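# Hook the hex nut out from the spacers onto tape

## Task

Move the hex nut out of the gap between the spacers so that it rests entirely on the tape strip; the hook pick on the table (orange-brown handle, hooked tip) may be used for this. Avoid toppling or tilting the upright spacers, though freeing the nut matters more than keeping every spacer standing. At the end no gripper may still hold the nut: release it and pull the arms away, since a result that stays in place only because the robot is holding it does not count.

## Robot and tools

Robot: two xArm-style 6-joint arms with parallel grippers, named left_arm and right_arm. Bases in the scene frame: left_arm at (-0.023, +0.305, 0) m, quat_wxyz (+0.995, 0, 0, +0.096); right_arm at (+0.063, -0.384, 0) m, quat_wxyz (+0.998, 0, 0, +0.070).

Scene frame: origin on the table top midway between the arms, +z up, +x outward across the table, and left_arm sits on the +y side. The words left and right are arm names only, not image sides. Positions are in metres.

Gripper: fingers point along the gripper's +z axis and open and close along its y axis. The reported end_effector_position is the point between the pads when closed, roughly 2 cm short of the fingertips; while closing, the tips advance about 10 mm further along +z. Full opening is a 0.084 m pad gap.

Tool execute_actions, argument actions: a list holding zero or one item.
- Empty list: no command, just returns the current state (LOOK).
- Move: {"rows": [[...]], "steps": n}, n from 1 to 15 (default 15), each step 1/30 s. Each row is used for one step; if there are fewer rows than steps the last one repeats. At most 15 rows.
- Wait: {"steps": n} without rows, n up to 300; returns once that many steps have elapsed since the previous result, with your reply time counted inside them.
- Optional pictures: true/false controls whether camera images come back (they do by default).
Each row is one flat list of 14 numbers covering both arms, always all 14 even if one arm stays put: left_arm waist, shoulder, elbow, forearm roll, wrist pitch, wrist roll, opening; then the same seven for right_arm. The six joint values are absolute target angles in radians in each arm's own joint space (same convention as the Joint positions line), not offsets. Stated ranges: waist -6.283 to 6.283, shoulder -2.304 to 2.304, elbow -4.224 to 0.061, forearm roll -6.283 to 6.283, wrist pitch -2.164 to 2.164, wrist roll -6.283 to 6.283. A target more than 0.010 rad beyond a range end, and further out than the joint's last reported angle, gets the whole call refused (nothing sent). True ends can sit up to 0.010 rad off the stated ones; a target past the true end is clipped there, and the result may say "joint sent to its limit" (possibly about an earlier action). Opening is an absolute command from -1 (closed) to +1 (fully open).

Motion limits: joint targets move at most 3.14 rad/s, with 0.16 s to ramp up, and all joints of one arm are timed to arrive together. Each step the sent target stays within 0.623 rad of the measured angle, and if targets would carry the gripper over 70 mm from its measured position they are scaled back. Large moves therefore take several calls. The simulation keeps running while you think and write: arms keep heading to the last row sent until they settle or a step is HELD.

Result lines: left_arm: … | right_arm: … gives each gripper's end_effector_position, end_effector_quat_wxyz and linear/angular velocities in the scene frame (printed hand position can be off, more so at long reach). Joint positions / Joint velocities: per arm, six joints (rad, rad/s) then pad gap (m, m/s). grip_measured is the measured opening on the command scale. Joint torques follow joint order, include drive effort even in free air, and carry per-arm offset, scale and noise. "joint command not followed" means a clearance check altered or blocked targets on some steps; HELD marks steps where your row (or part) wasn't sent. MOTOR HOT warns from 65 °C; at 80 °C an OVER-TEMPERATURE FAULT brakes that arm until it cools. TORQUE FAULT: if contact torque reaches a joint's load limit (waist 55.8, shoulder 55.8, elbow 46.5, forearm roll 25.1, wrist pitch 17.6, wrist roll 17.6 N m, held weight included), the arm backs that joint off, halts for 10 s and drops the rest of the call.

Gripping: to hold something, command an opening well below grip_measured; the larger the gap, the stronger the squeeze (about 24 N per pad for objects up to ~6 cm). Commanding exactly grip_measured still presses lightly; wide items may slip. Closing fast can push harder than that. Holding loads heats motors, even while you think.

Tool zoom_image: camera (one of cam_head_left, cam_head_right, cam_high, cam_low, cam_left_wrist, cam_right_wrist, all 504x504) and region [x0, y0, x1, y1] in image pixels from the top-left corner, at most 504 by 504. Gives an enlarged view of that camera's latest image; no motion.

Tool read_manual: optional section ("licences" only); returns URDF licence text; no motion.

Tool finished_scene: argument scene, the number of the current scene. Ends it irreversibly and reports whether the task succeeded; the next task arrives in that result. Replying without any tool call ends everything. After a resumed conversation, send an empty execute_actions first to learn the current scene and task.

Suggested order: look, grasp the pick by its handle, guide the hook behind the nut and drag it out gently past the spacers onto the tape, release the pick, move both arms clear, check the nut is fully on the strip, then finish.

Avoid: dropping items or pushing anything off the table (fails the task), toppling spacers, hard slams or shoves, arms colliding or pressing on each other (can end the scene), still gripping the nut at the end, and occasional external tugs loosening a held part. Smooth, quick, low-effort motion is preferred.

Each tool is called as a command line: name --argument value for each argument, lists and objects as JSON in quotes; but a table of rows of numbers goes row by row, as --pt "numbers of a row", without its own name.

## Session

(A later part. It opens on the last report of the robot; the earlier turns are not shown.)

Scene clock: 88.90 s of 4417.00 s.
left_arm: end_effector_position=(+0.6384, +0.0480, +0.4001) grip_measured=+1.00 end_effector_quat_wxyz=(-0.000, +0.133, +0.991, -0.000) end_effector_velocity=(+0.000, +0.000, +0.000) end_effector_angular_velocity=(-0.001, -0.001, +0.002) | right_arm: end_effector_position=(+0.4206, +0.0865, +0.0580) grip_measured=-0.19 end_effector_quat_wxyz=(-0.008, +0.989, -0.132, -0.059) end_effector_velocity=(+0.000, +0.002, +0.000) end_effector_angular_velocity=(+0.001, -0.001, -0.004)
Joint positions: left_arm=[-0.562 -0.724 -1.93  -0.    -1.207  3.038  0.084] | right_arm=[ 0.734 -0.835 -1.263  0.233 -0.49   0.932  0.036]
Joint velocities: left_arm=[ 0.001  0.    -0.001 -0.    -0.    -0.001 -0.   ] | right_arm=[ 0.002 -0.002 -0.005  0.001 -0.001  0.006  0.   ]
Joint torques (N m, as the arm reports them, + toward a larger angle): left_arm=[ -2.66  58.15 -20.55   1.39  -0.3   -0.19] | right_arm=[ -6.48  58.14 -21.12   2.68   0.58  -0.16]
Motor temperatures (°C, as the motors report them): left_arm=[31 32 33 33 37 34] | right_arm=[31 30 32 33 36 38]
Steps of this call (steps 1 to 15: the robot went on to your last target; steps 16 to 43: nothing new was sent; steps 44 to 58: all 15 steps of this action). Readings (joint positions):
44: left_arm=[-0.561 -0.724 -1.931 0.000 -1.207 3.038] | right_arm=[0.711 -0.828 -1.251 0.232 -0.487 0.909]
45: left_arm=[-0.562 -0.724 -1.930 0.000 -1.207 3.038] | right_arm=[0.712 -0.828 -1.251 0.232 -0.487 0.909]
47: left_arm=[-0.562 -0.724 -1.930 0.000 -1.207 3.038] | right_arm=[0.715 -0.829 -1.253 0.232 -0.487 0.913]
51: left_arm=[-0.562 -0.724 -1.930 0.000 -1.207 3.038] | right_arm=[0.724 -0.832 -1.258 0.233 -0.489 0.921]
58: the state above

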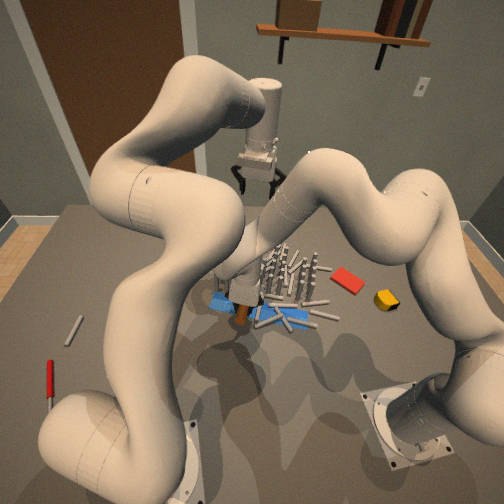

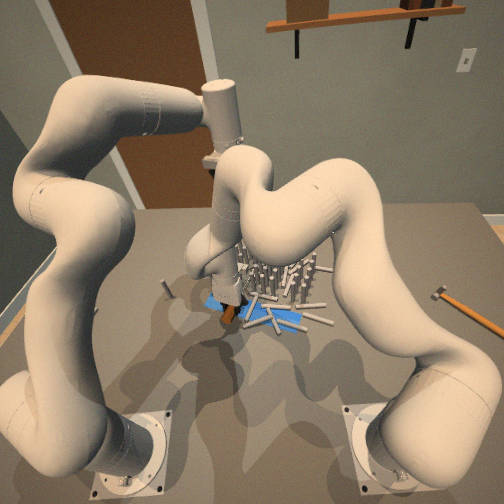

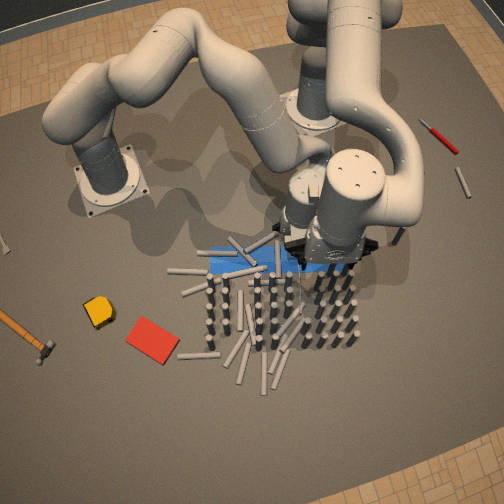

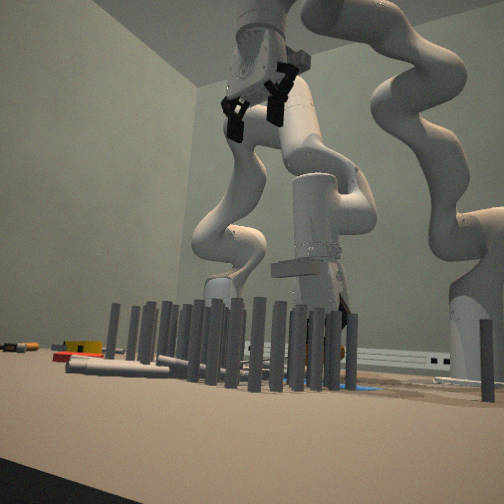

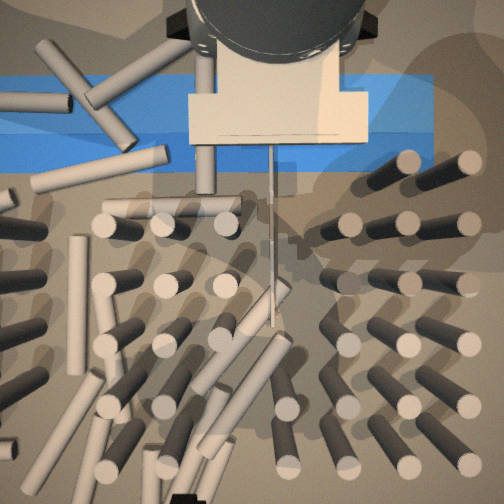

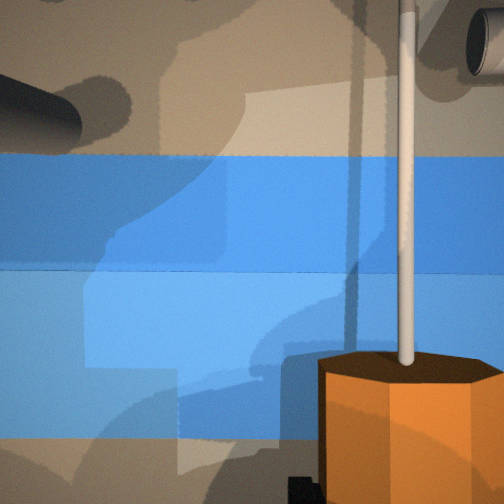

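execute_actions --actions '[{"rows": [[-0.5615,-0.724,-1.9305,0,-1.2065,3.0384,1,0.7371,-0.8351,-1.2644,0.2333,-0.4905,0.9342,-0.6],[-0.5615,-0.724,-1.9305,0,-1.2065,3.0384,1,0.7396,-0.8356,-1.2652,0.2335,-0.4906,0.9365,-0.6],[-0.5615,-0.724,-1.9305,0,-1.2065,3.0384,1,0.7420,-0.8360,-1.2661,0.2337,-0.4908,0.9389,-0.6],[-0.5615,-0.724,-1.9305,0,-1.2065,3.0384,1,0.7445,-0.8365,-1.2670,0.2339,-0.4910,0.9412,-0.6],[-0.5615,-0.724,-1.9305,0,-1.2065,3.0384,1,0.7469,-0.8369,-1.2678,0.2341,-0.4911,0.9435,-0.6],[-0.5615,-0.724,-1.9305,0,-1.2065,3.0384,1,0.7494,-0.8374,-1.2687,0.2343,-0.4913,0.9458,-0.6],[-0.5615,-0.724,-1.9305,0,-1.2065,3.0384,1,0.7518,-0.8378,-1.2696,0.2344,-0.4915,0.9481,-0.6],[-0.5615,-0.724,-1.9305,0,-1.2065,3.0384,1,0.7543,-0.8383,-1.2704,0.2346,-0.4916,0.9504,-0.6],[-0.5615,-0.724,-1.9305,0,-1.2065,3.0384,1,0.7567,-0.8387,-1.2713,0.2348,-0.4918,0.9528,-0.6],[-0.5615,-0.724,-1.9305,0,-1.2065,3.0384,1,0.7592,-0.8392,-1.2722,0.2350,-0.4920,0.9551,-0.6],[-0.5615,-0.724,-1.9305,0,-1.2065,3.0384,1,0.7616,-0.8396,-1.2730,0.2352,-0.4921,0.9574,-0.6],[-0.5615,-0.724,-1.9305,0,-1.2065,3.0384,1,0.7641,-0.8401,-1.2739,0.2354,-0.4923,0.9597,-0.6]], "steps": 15}]' --pictures false

execute_actions --actions '[{"steps": 8}]'

zoom_image --camera "cam_left_wrist" --region '[220, 220, 360, 360]'

Scene clock: 91.30 s of 4417.00 s.
left_arm: end_effector_position=(+0.6384, +0.0480, +0.4001) grip_measured=+1.00 end_effector_quat_wxyz=(-0.000, +0.133, +0.991, -0.000) end_effector_velocity=(+0.000, +0.001, +0.001) end_effector_angular_velocity=(-0.001, -0.002, +0.001) | right_arm: end_effector_position=(+0.4091, +0.0998, +0.0581) grip_measured=-0.19 end_effector_quat_wxyz=(-0.008, +0.989, -0.132, -0.059) end_effector_velocity=(-0.010, +0.010, -0.001) end_effector_angular_velocity=(-0.001, +0.001, -0.001)
Joint positions: left_arm=[-0.562 -0.724 -1.931 -0.    -1.207  3.038  0.084] | right_arm=[ 0.763 -0.84  -1.273  0.235 -0.492  0.958  0.036]
Joint velocities: left_arm=[ 0.001  0.002 -0.001  0.     0.     0.     0.   ] | right_arm=[ 0.023 -0.005 -0.007  0.001 -0.001  0.024 -0.   ]
Joint torques (N m, as the arm reports them, + toward a larger angle): left_arm=[ -1.4   60.39 -20.6    0.72  -0.48   0.09] | right_arm=[-10.33  59.75 -21.44   2.94   0.47  -0.01]
Motor temperatures (°C, as the motors report them): left_arm=[31 32 33 33 37 34] | right_arm=[31 30 32 33 36 38]
Steps of this call (steps 1 to 15: the robot went on to your last target; steps 16 to 57: nothing new was sent; steps 58 to 72: all 15 steps of this action). Readings (joint positions):
58: left_arm=[-0.562 -0.724 -1.931 -0.000 -1.207 3.038] | right_arm=[0.735 -0.835 -1.264 0.233 -0.490 0.932]
59: left_arm=[-0.562 -0.724 -1.930 0.000 -1.207 3.038] | right_arm=[0.735 -0.835 -1.264 0.233 -0.490 0.933]
61: left_arm=[-0.562 -0.724 -1.930 -0.000 -1.206 3.038] | right_arm=[0.738 -0.835 -1.265 0.233 -0.491 0.936]
65: left_arm=[-0.561 -0.724 -1.930 0.000 -1.207 3.038] | right_arm=[0.748 -0.837 -1.268 0.234 -0.491 0.944]
72: the state above

Scene clock: 91.57 s of 4417.00 s.
left_arm: end_effector_position=(+0.6384, +0.0480, +0.4001) grip_measured=+1.00 end_effector_quat_wxyz=(-0.000, +0.133, +0.991, -0.000) end_effector_velocity=(+0.000, -0.000, +0.000) end_effector_angular_velocity=(-0.001, -0.000, -0.000) | right_arm: end_effector_position=(+0.4087, +0.1002, +0.0581) grip_measured=-0.19 end_effector_quat_wxyz=(-0.008, +0.989, -0.132, -0.059) end_effector_velocity=(-0.001, -0.000, -0.000) end_effector_angular_velocity=(-0.001, +0.001, +0.000)
Joint positions: left_arm=[-0.562 -0.724 -1.93   0.    -1.207  3.038  0.084] | right_arm=[ 0.764 -0.84  -1.274  0.235 -0.492  0.96   0.036]
Joint velocities: left_arm=[ 0.     0.    -0.    -0.001  0.     0.001 -0.   ] | right_arm=[ 0.001 -0.     0.001  0.    -0.     0.    -0.   ]
Joint torques (N m, as the arm reports them, + toward a larger angle): left_arm=[  1.07  59.83 -20.32   1.63  -0.42   0.01] | right_arm=[ -5.36  58.56 -22.04   2.76   0.59  -0.05]
Motor temperatures (°C, as the motors report them): left_arm=[31 32 33 33 37 34] | right_arm=[31 30 32 33 36 38]
Steps of this call (steps 1 to 8: the robot went on to your last target). Readings (joint positions):
1: left_arm=[-0.562 -0.724 -1.930 0.000 -1.207 3.038] | right_arm=[0.764 -0.840 -1.274 0.235 -0.492 0.959]
2: left_arm=[-0.561 -0.724 -1.931 -0.000 -1.207 3.038] | right_arm=[0.764 -0.840 -1.274 0.235 -0.492 0.959]
4: left_arm=[-0.562 -0.724 -1.930 0.000 -1.206 3.038] | right_arm=[0.764 -0.840 -1.274 0.235 -0.492 0.960]
8: the state above

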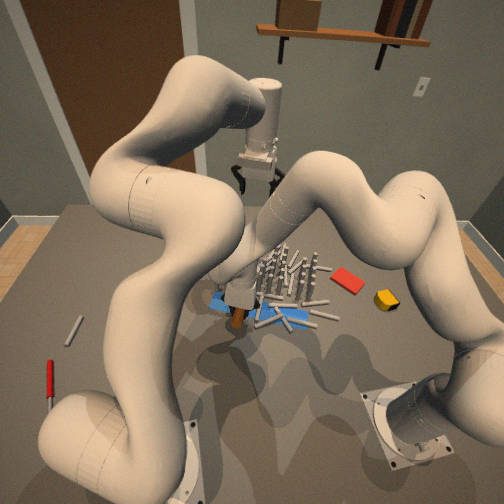

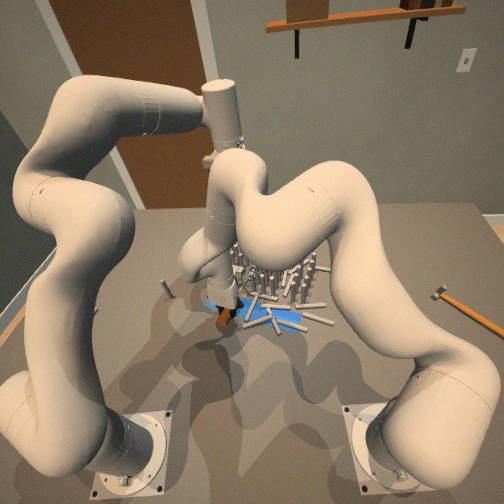

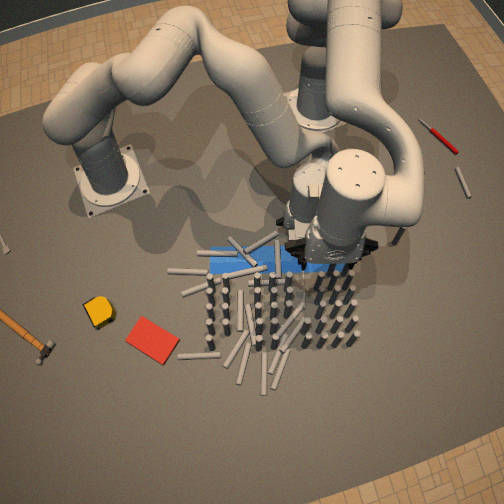

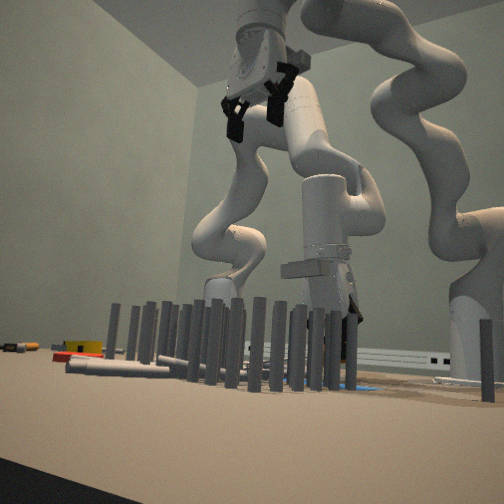

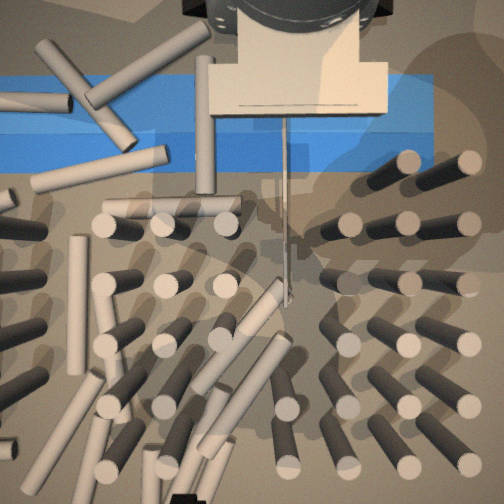

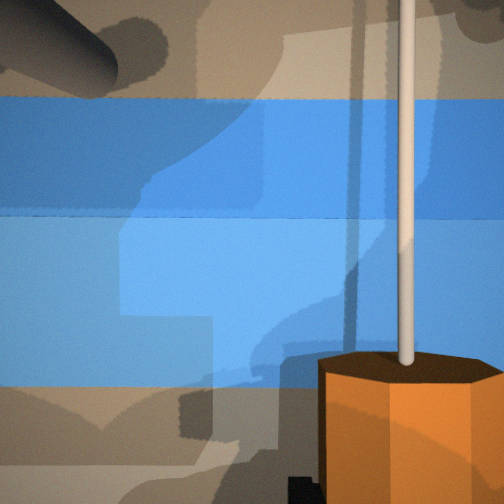

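Region (220, 220, 360, 360) of cam_left_wrist's 504x504 image, scaled by 3.600, with more detail than that image has.

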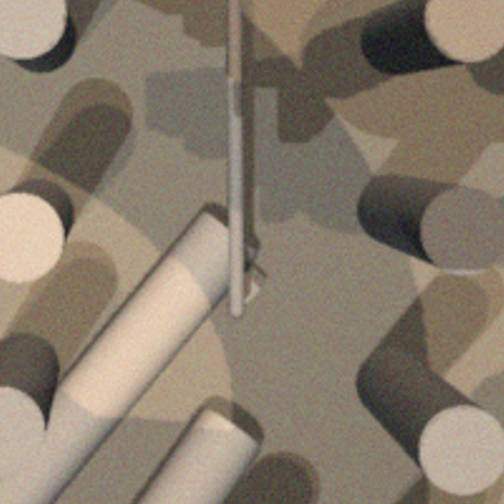

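execute_actions --actions '[{"rows": [[-0.5615,-0.724,-1.9305,0,-1.2065,3.0384,1,0.7662,-0.8406,-1.2748,0.2355,-0.4925,0.9617,-0.6],[-0.5615,-0.724,-1.9305,0,-1.2065,3.0384,1,0.7683,-0.8411,-1.2757,0.2356,-0.4928,0.9638,-0.6],[-0.5615,-0.724,-1.9305,0,-1.2065,3.0384,1,0.7704,-0.8416,-1.2767,0.2358,-0.4930,0.9658,-0.6],[-0.5615,-0.724,-1.9305,0,-1.2065,3.0384,1,0.7725,-0.8420,-1.2776,0.2359,-0.4932,0.9679,-0.6],[-0.5615,-0.724,-1.9305,0,-1.2065,3.0384,1,0.7746,-0.8425,-1.2785,0.2360,-0.4935,0.9699,-0.6],[-0.5615,-0.724,-1.9305,0,-1.2065,3.0384,1,0.7767,-0.8430,-1.2795,0.2362,-0.4937,0.9719,-0.6],[-0.5615,-0.724,-1.9305,0,-1.2065,3.0384,1,0.7788,-0.8435,-1.2804,0.2363,-0.4939,0.9740,-0.6],[-0.5615,-0.724,-1.9305,0,-1.2065,3.0384,1,0.7809,-0.8440,-1.2813,0.2364,-0.4942,0.9760,-0.6],[-0.5615,-0.724,-1.9305,0,-1.2065,3.0384,1,0.7831,-0.8444,-1.2823,0.2366,-0.4944,0.9781,-0.6],[-0.5615,-0.724,-1.9305,0,-1.2065,3.0384,1,0.7852,-0.8449,-1.2832,0.2367,-0.4946,0.9801,-0.6]], "steps": 15}]'

zoom_image --camera "cam_left_wrist" --region '[220, 200, 360, 340]'

Scene clock: 93.27 s of 4417.00 s.
left_arm: end_effector_position=(+0.6384, +0.0480, +0.4001) grip_measured=+1.00 end_effector_quat_wxyz=(-0.000, +0.133, +0.991, -0.000) end_effector_velocity=(-0.000, -0.000, -0.001) end_effector_angular_velocity=(-0.000, +0.002, +0.000) | right_arm: end_effector_position=(+0.4002, +0.1101, +0.0581) grip_measured=-0.19 end_effector_quat_wxyz=(-0.008, +0.989, -0.132, -0.059) end_effector_velocity=(-0.000, +0.002, +0.000) end_effector_angular_velocity=(-0.000, -0.001, -0.005)
Joint positions: left_arm=[-0.561 -0.724 -1.93   0.    -1.207  3.038  0.084] | right_arm=[ 0.785 -0.845 -1.283  0.237 -0.495  0.98   0.036]
Joint velocities: left_arm=[-0.    -0.002  0.    -0.001  0.    -0.     0.   ] | right_arm=[ 0.002 -0.001 -0.003 -0.001 -0.001  0.007 -0.   ]
Joint torques (N m, as the arm reports them, + toward a larger angle): left_arm=[  1.33  59.66 -19.87   1.48  -0.36  -0.02] | right_arm=[ -6.79  60.75 -21.57   2.99   0.56   0.03]
Motor temperatures (°C, as the motors report them): left_arm=[31 32 33 33 37 34] | right_arm=[31 30 32 33 36 38]
Steps of this call (steps 1 to 15: the robot went on to your last target; steps 16 to 36: nothing new was sent; steps 37 to 51: all 15 steps of this action). Readings (joint positions):
37: left_arm=[-0.561 -0.724 -1.931 -0.000 -1.207 3.038] | right_arm=[0.764 -0.840 -1.274 0.235 -0.492 0.960]
38: left_arm=[-0.561 -0.724 -1.931 0.000 -1.207 3.038] | right_arm=[0.765 -0.840 -1.274 0.235 -0.492 0.960]
40: left_arm=[-0.561 -0.724 -1.931 0.000 -1.207 3.038] | right_arm=[0.767 -0.841 -1.275 0.236 -0.493 0.963]
44: left_arm=[-0.561 -0.724 -1.931 -0.000 -1.206 3.038] | right_arm=[0.776 -0.843 -1.279 0.236 -0.494 0.971]
51: the state above

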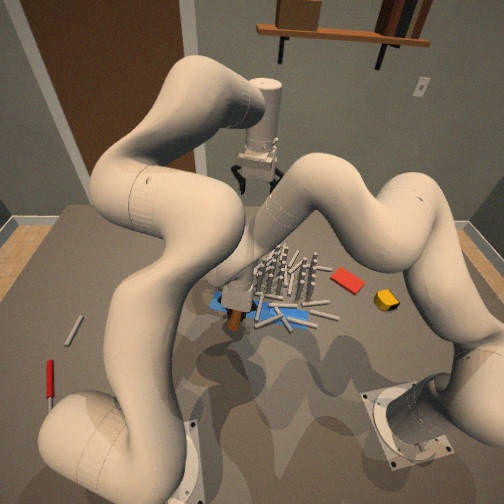

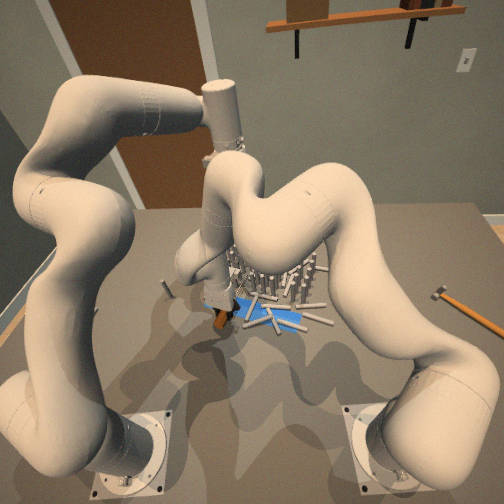

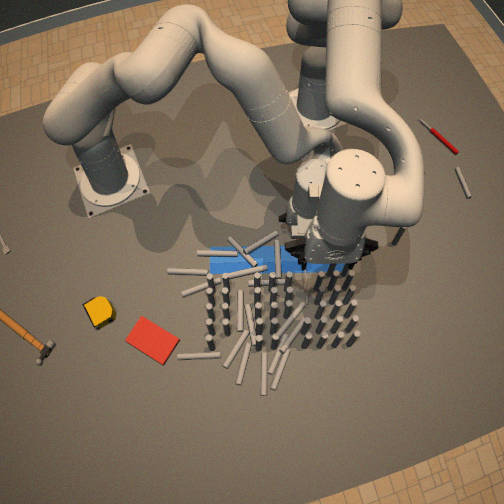

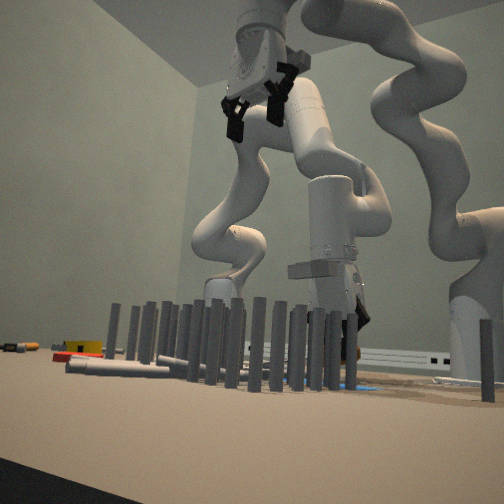

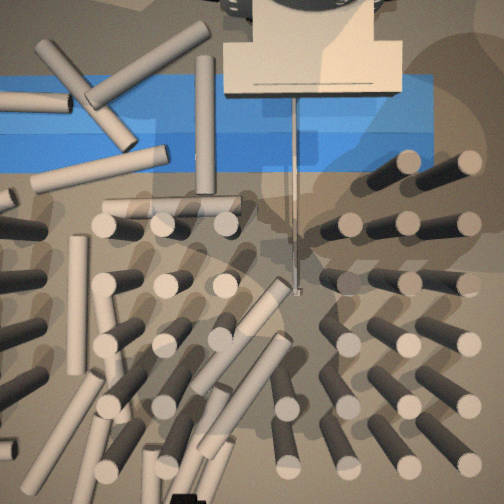

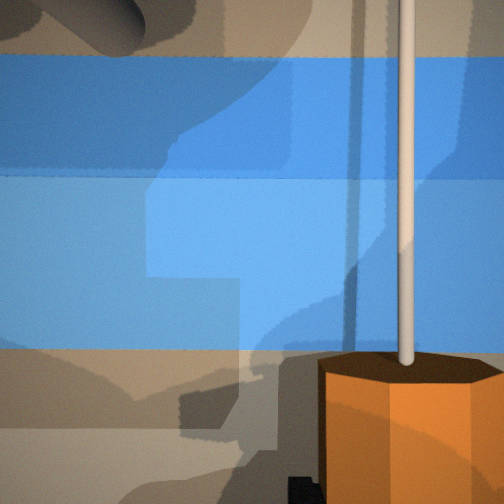

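Region (220, 200, 360, 340) of cam_left_wrist's 504x504 image, scaled by 3.600, with more detail than that image has.

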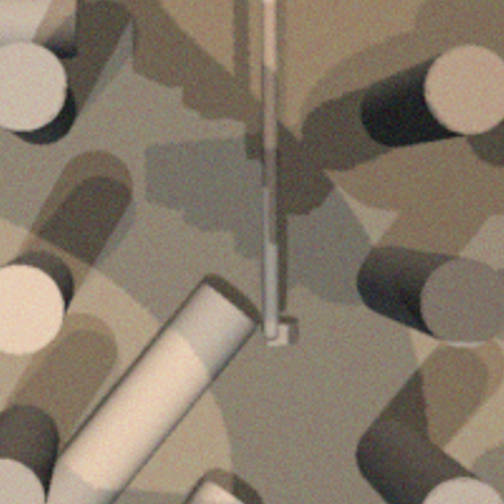

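execute_actions --actions '[{"rows": [[-0.5615,-0.724,-1.9305,0,-1.2065,3.0384,1,0.7852,-0.8205,-1.2793,0.2287,-0.5146,0.9891,-0.6]], "steps": 9}]' --pictures false

execute_actions --actions '[{"rows": [[-0.5615,-0.724,-1.9305,0,-1.2065,3.0384,1,0.7758,-0.8303,-1.2978,0.2237,-0.5241,0.9849,-0.6]], "steps": 9}]' --pictures false

execute_actions --actions '[{"rows": [[-0.5615,-0.724,-1.9305,0,-1.2065,3.0384,1,0.7758,-0.8547,-1.3017,0.2317,-0.5041,0.9759,-0.6]], "steps": 11}]'

zoom_image --camera "cam_left_wrist" --region '[220, 200, 360, 340]'

Scene clock: 98.87 s of 4417.00 s.
left_arm: end_effector_position=(+0.6384, +0.0480, +0.4001) grip_measured=+1.00 end_effector_quat_wxyz=(-0.000, +0.133, +0.991, -0.000) end_effector_velocity=(-0.000, -0.000, -0.000) end_effector_angular_velocity=(-0.000, +0.000, -0.001) | right_arm: end_effector_position=(+0.4002, +0.1104, +0.0716) grip_measured=-0.19 end_effector_quat_wxyz=(-0.008, +0.989, -0.132, -0.060) end_effector_velocity=(-0.004, -0.006, -0.006) end_effector_angular_velocity=(-0.015, +0.011, -0.001)
Joint positions: left_arm=[-0.562 -0.724 -1.931 -0.    -1.206  3.038  0.084] | right_arm=[ 0.785 -0.821 -1.279  0.229 -0.514  0.989  0.036]
Joint velocities: left_arm=[-0.001 -0.001 -0.    -0.    -0.    -0.     0.   ] | right_arm=[ 0.    -0.006  0.008 -0.001 -0.005  0.002  0.   ]
Joint torques (N m, as the arm reports them, + toward a larger angle): left_arm=[ -2.66  61.98 -19.56   1.21  -0.36  -0.29] | right_arm=[ -7.29  61.57 -22.86   2.76   0.67  -0.06]
Motor temperatures (°C, as the motors report them): left_arm=[31 32 33 33 37 34] | right_arm=[31 30 32 33 36 38]
Steps of this call (steps 1 to 15: the robot went on to your last target; steps 16 to 90: nothing new was sent; then 2.30 s passed at rest; steps 91 to 99: all 9 steps of this action). Readings (joint positions):
91: left_arm=[-0.562 -0.724 -1.931 0.000 -1.207 3.038] | right_arm=[0.785 -0.845 -1.283 0.237 -0.495 0.980]
92: left_arm=[-0.562 -0.724 -1.930 0.000 -1.207 3.038] | right_arm=[0.785 -0.841 -1.282 0.235 -0.499 0.982]
94: left_arm=[-0.561 -0.724 -1.930 0.000 -1.207 3.038] | right_arm=[0.785 -0.827 -1.280 0.231 -0.509 0.987]
98: left_arm=[-0.562 -0.724 -1.930 0.000 -1.207 3.038] | right_arm=[0.785 -0.820 -1.280 0.229 -0.514 0.989]
99: the state above

Scene clock: 99.17 s of 4417.00 s.
left_arm: end_effector_position=(+0.6384, +0.0480, +0.4001) grip_measured=+1.00 end_effector_quat_wxyz=(-0.000, +0.133, +0.991, -0.000) end_effector_velocity=(-0.000, -0.000, -0.001) end_effector_angular_velocity=(-0.000, +0.002, -0.000) | right_arm: end_effector_position=(+0.4079, +0.1110, +0.0716) grip_measured=-0.19 end_effector_quat_wxyz=(-0.008, +0.989, -0.132, -0.060) end_effector_velocity=(-0.000, +0.001, +0.001) end_effector_angular_velocity=(-0.000, +0.001, +0.003)
Joint positions: left_arm=[-0.562 -0.724 -1.93  -0.    -1.207  3.038  0.084] | right_arm=[ 0.776 -0.83  -1.298  0.224 -0.524  0.985  0.036]
Joint velocities: left_arm=[-0.    -0.002  0.    -0.001  0.     0.     0.   ] | right_arm=[ 0.001  0.    -0.002 -0.001 -0.003 -0.001 -0.   ]
Joint torques (N m, as the arm reports them, + toward a larger angle): left_arm=[ -2.49  59.81 -19.78   0.66  -0.44  -0.07] | right_arm=[ -6.24  60.3  -21.66   2.78   0.62  -0.04]
Motor temperatures (°C, as the motors report them): left_arm=[31 32 33 33 37 34] | right_arm=[31 30 32 33 36 38]
Steps of this call (steps 1 to 9: all 9 steps of this action). Readings (joint positions):
1: left_arm=[-0.561 -0.724 -1.931 -0.000 -1.206 3.038] | right_arm=[0.785 -0.821 -1.280 0.229 -0.515 0.989]
2: left_arm=[-0.562 -0.724 -1.930 -0.000 -1.206 3.038] | right_arm=[0.784 -0.823 -1.283 0.228 -0.517 0.988]
4: left_arm=[-0.562 -0.724 -1.931 -0.000 -1.206 3.038] | right_arm=[0.778 -0.828 -1.293 0.225 -0.521 0.986]
8: left_arm=[-0.562 -0.724 -1.930 -0.000 -1.206 3.038] | right_arm=[0.776 -0.830 -1.297 0.224 -0.524 0.985]
9: the state above

Scene clock: 99.53 s of 4417.00 s.
left_arm: end_effector_position=(+0.6384, +0.0480, +0.4001) grip_measured=+1.00 end_effector_quat_wxyz=(-0.000, +0.133, +0.991, -0.000) end_effector_velocity=(-0.000, +0.000, -0.000) end_effector_angular_velocity=(+0.001, +0.001, +0.000) | right_arm: end_effector_position=(+0.4080, +0.1111, +0.0582) grip_measured=-0.19 end_effector_quat_wxyz=(-0.008, +0.989, -0.132, -0.059) end_effector_velocity=(+0.001, +0.000, +0.000) end_effector_angular_velocity=(+0.001, -0.001, -0.001)
Joint positions: left_arm=[-0.562 -0.724 -1.93   0.    -1.207  3.038  0.084] | right_arm=[ 0.776 -0.854 -1.302  0.232 -0.504  0.976  0.036]
Joint velocities: left_arm=[-0.    -0.     0.001  0.     0.    -0.001  0.   ] | right_arm=[-0.     0.    -0.001 -0.     0.001  0.     0.   ]
Joint torques (N m, as the arm reports them, + toward a larger angle): left_arm=[  0.63  58.36 -18.88   0.92  -0.39  -0.02] | right_arm=[ -6.74  59.44 -21.93   2.82   0.61  -0.14]
Motor temperatures (°C, as the motors report them): left_arm=[31 32 33 33 37 34] | right_arm=[31 30 32 33 36 38]
Steps of this call (steps 1 to 11: all 11 steps of this action). Readings (joint positions):
1: left_arm=[-0.561 -0.724 -1.931 -0.000 -1.207 3.038] | right_arm=[0.776 -0.830 -1.298 0.224 -0.524 0.985]
2: left_arm=[-0.562 -0.724 -1.930 -0.000 -1.207 3.038] | right_arm=[0.776 -0.834 -1.299 0.225 -0.520 0.983]
4: left_arm=[-0.562 -0.724 -1.930 0.000 -1.207 3.038] | right_arm=[0.776 -0.848 -1.301 0.230 -0.509 0.978]
8: left_arm=[-0.561 -0.724 -1.931 0.000 -1.207 3.038] | right_arm=[0.776 -0.855 -1.301 0.232 -0.505 0.976]
11: the state above

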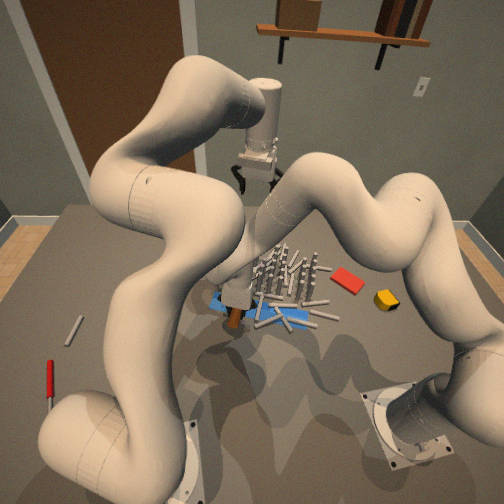

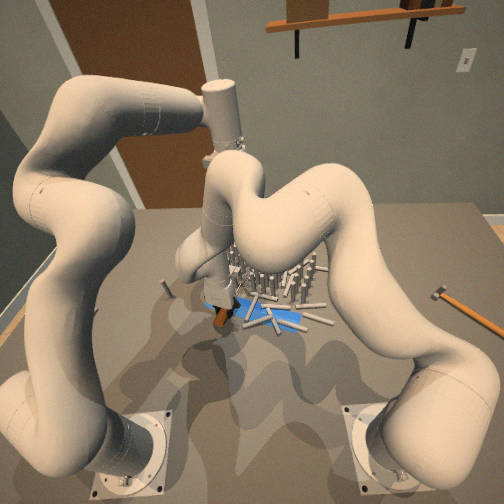

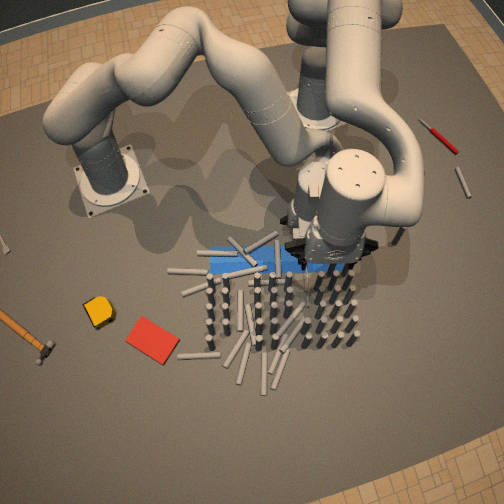

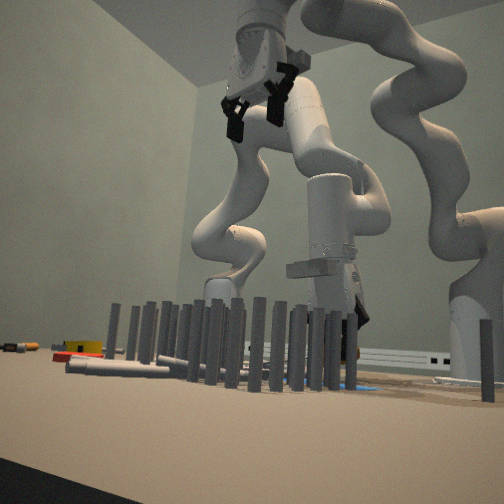

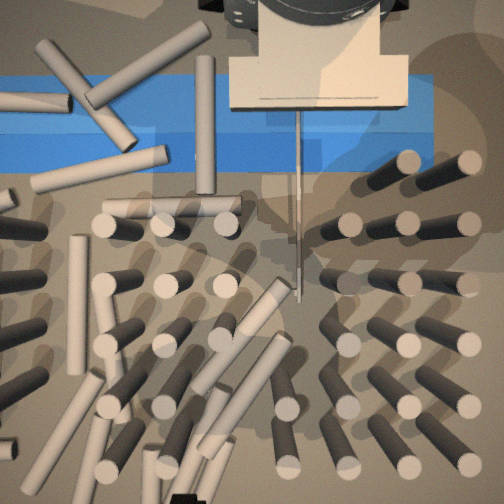

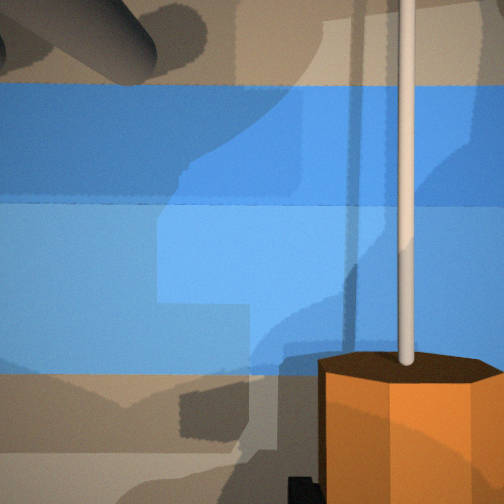

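Region (220, 200, 360, 340) of cam_left_wrist's 504x504 image, scaled by 3.600, with more detail than that image has.

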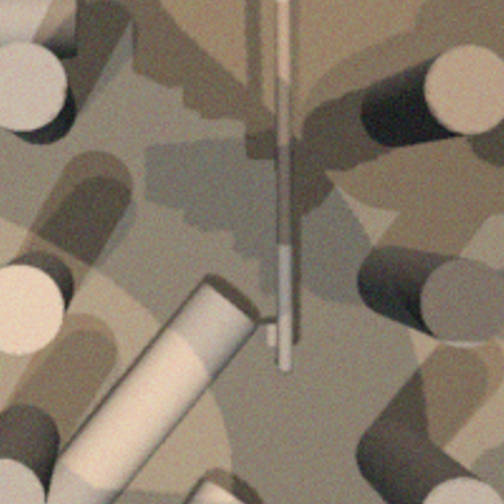

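execute_actions --actions '[{"rows": [[-0.5615,-0.724,-1.9305,0,-1.2065,3.0384,1,0.7788,-0.8538,-1.2995,0.2327,-0.5025,0.9779,-0.6],[-0.5615,-0.724,-1.9305,0,-1.2065,3.0384,1,0.7818,-0.8529,-1.2972,0.2336,-0.5009,0.9799,-0.6],[-0.5615,-0.724,-1.9305,0,-1.2065,3.0384,1,0.7849,-0.8520,-1.2950,0.2346,-0.4993,0.9819,-0.6],[-0.5615,-0.724,-1.9305,0,-1.2065,3.0384,1,0.7879,-0.8511,-1.2928,0.2355,-0.4976,0.9839,-0.6],[-0.5615,-0.724,-1.9305,0,-1.2065,3.0384,1,0.7909,-0.8502,-1.2905,0.2365,-0.4960,0.9859,-0.6],[-0.5615,-0.724,-1.9305,0,-1.2065,3.0384,1,0.7939,-0.8493,-1.2883,0.2375,-0.4944,0.9879,-0.6],[-0.5615,-0.724,-1.9305,0,-1.2065,3.0384,1,0.7969,-0.8484,-1.2861,0.2384,-0.4928,0.9899,-0.6],[-0.5615,-0.724,-1.9305,0,-1.2065,3.0384,1,0.7999,-0.8475,-1.2838,0.2394,-0.4912,0.9919,-0.6],[-0.5615,-0.724,-1.9305,0,-1.2065,3.0384,1,0.8030,-0.8466,-1.2816,0.2403,-0.4896,0.9939,-0.6],[-0.5615,-0.724,-1.9305,0,-1.2065,3.0384,1,0.8060,-0.8457,-1.2794,0.2413,-0.4879,0.9959,-0.6],[-0.5615,-0.724,-1.9305,0,-1.2065,3.0384,1,0.8090,-0.8448,-1.2771,0.2422,-0.4863,0.9979,-0.6],[-0.5615,-0.724,-1.9305,0,-1.2065,3.0384,1,0.8120,-0.8439,-1.2749,0.2432,-0.4847,0.9999,-0.6]], "steps": 15}]' --pictures false

execute_actions --actions '[{"steps": 6}]'

zoom_image --camera "cam_left_wrist" --region '[220, 180, 360, 320]'

Scene clock: 101.73 s of 4417.00 s.
left_arm: end_effector_position=(+0.6384, +0.0480, +0.4001) grip_measured=+1.00 end_effector_quat_wxyz=(-0.000, +0.133, +0.991, -0.000) end_effector_velocity=(-0.000, -0.001, +0.000) end_effector_angular_velocity=(+0.000, -0.001, -0.001) | right_arm: end_effector_position=(+0.3862, +0.1175, +0.0561) grip_measured=-0.19 end_effector_quat_wxyz=(-0.008, +0.989, -0.132, -0.059) end_effector_velocity=(-0.018, +0.005, -0.002) end_effector_angular_velocity=(+0.000, -0.001, -0.000)
Joint positions: left_arm=[-0.561 -0.724 -1.931  0.    -1.207  3.038  0.084] | right_arm=[ 0.811 -0.844 -1.276  0.243 -0.486  0.999  0.036]
Joint velocities: left_arm=[-0.001 -0.    -0.001  0.001  0.    -0.     0.   ] | right_arm=[ 0.028  0.009  0.021  0.01   0.016  0.018 -0.   ]
Joint torques (N m, as the arm reports them, + toward a larger angle): left_arm=[ -1.51  59.43 -20.44   1.26  -0.47  -0.02] | right_arm=[ -9.11  59.56 -21.91   3.28   0.58  -0.19]
Motor temperatures (°C, as the motors report them): left_arm=[31 32 33 33 37 34] | right_arm=[31 30 32 33 36 38]
Steps of this call (steps 1 to 15: the robot went on to your last target; steps 16 to 51: nothing new was sent; steps 52 to 66: all 15 steps of this action). Readings (joint positions):
52: left_arm=[-0.562 -0.724 -1.930 0.000 -1.206 3.038] | right_arm=[0.776 -0.855 -1.302 0.232 -0.504 0.976]
53: left_arm=[-0.562 -0.724 -1.930 0.000 -1.207 3.038] | right_arm=[0.777 -0.854 -1.301 0.232 -0.503 0.977]
55: left_arm=[-0.561 -0.724 -1.931 0.000 -1.207 3.038] | right_arm=[0.780 -0.853 -1.298 0.233 -0.501 0.979]
59: left_arm=[-0.562 -0.724 -1.930 0.000 -1.206 3.038] | right_arm=[0.792 -0.850 -1.290 0.237 -0.495 0.987]
66: the state above

Scene clock: 101.93 s of 4417.00 s.
left_arm: end_effector_position=(+0.6384, +0.0480, +0.4001) grip_measured=+1.00 end_effector_quat_wxyz=(-0.000, +0.133, +0.991, -0.000) end_effector_velocity=(-0.000, +0.000, -0.000) end_effector_angular_velocity=(+0.001, -0.000, -0.003) | right_arm: end_effector_position=(+0.3857, +0.1176, +0.0561) grip_measured=-0.19 end_effector_quat_wxyz=(-0.008, +0.989, -0.132, -0.059) end_effector_velocity=(-0.000, +0.000, -0.000) end_effector_angular_velocity=(-0.000, -0.000, +0.000)
Joint positions: left_arm=[-0.561 -0.724 -1.931 -0.    -1.207  3.038  0.084] | right_arm=[ 0.812 -0.844 -1.275  0.243 -0.485  1.     0.036]
Joint velocities: left_arm=[-0.     0.     0.001  0.002  0.     0.002 -0.   ] | right_arm=[ 0.001 -0.     0.    -0.001  0.     0.001 -0.   ]
Joint torques (N m, as the arm reports them, + toward a larger angle): left_arm=[ -1.4   58.97 -20.24   1.69  -0.47  -0.25] | right_arm=[ -4.4   59.64 -22.52   2.59   0.55  -0.05]
Motor temperatures (°C, as the motors report them): left_arm=[31 32 33 33 37 34] | right_arm=[31 30 32 33 36 38]
Steps of this call (steps 1 to 6: the robot went on to your last target). Readings (joint positions):
1: left_arm=[-0.561 -0.724 -1.931 -0.000 -1.207 3.038] | right_arm=[0.811 -0.844 -1.275 0.243 -0.485 0.999]
2: left_arm=[-0.561 -0.724 -1.930 0.000 -1.207 3.038] | right_arm=[0.812 -0.844 -1.275 0.243 -0.485 1.000]
4: left_arm=[-0.562 -0.724 -1.930 0.000 -1.206 3.038] | right_arm=[0.812 -0.844 -1.275 0.243 -0.485 1.000]
6: the state above

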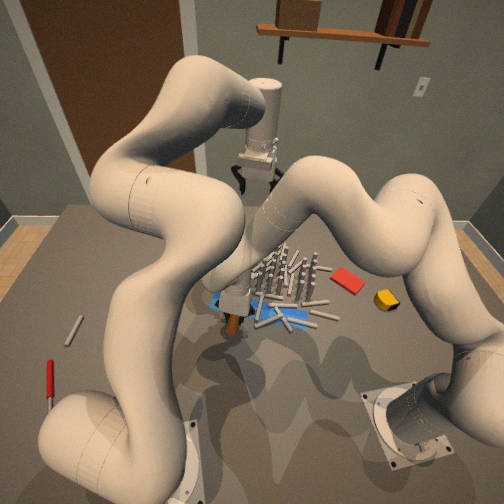

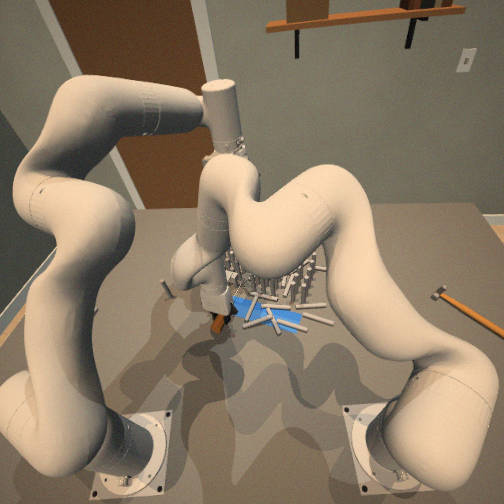

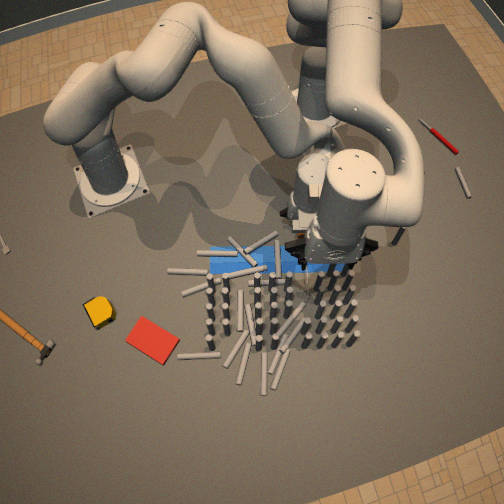

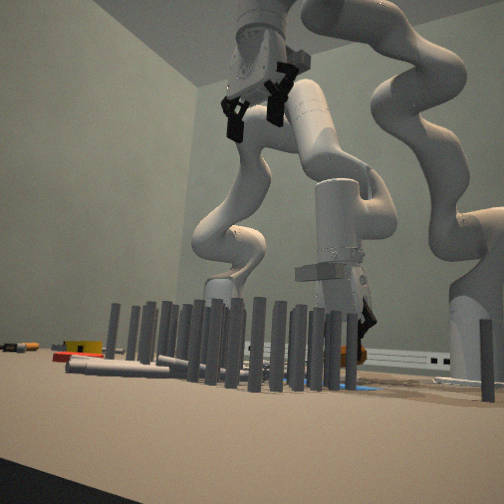

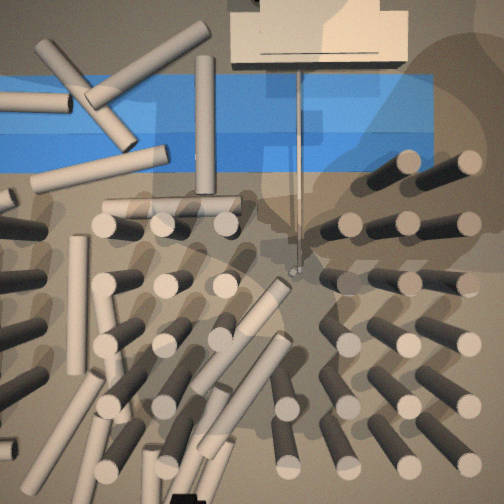

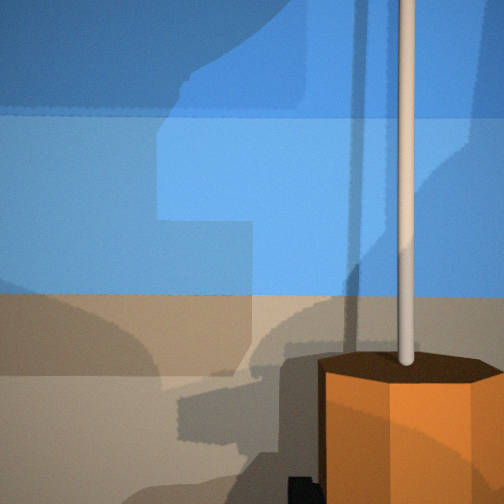

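Region (220, 180, 360, 320) of cam_left_wrist's 504x504 image, scaled by 3.600, with more detail than that image has.

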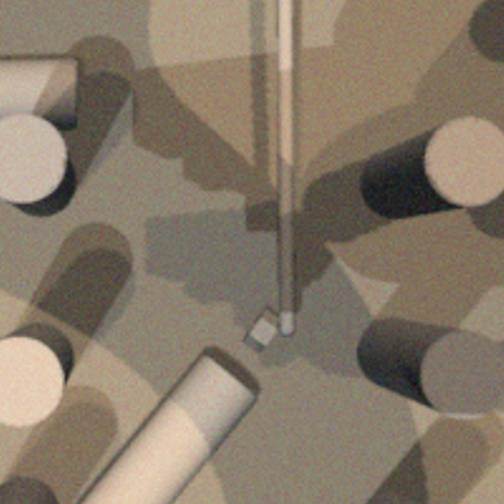

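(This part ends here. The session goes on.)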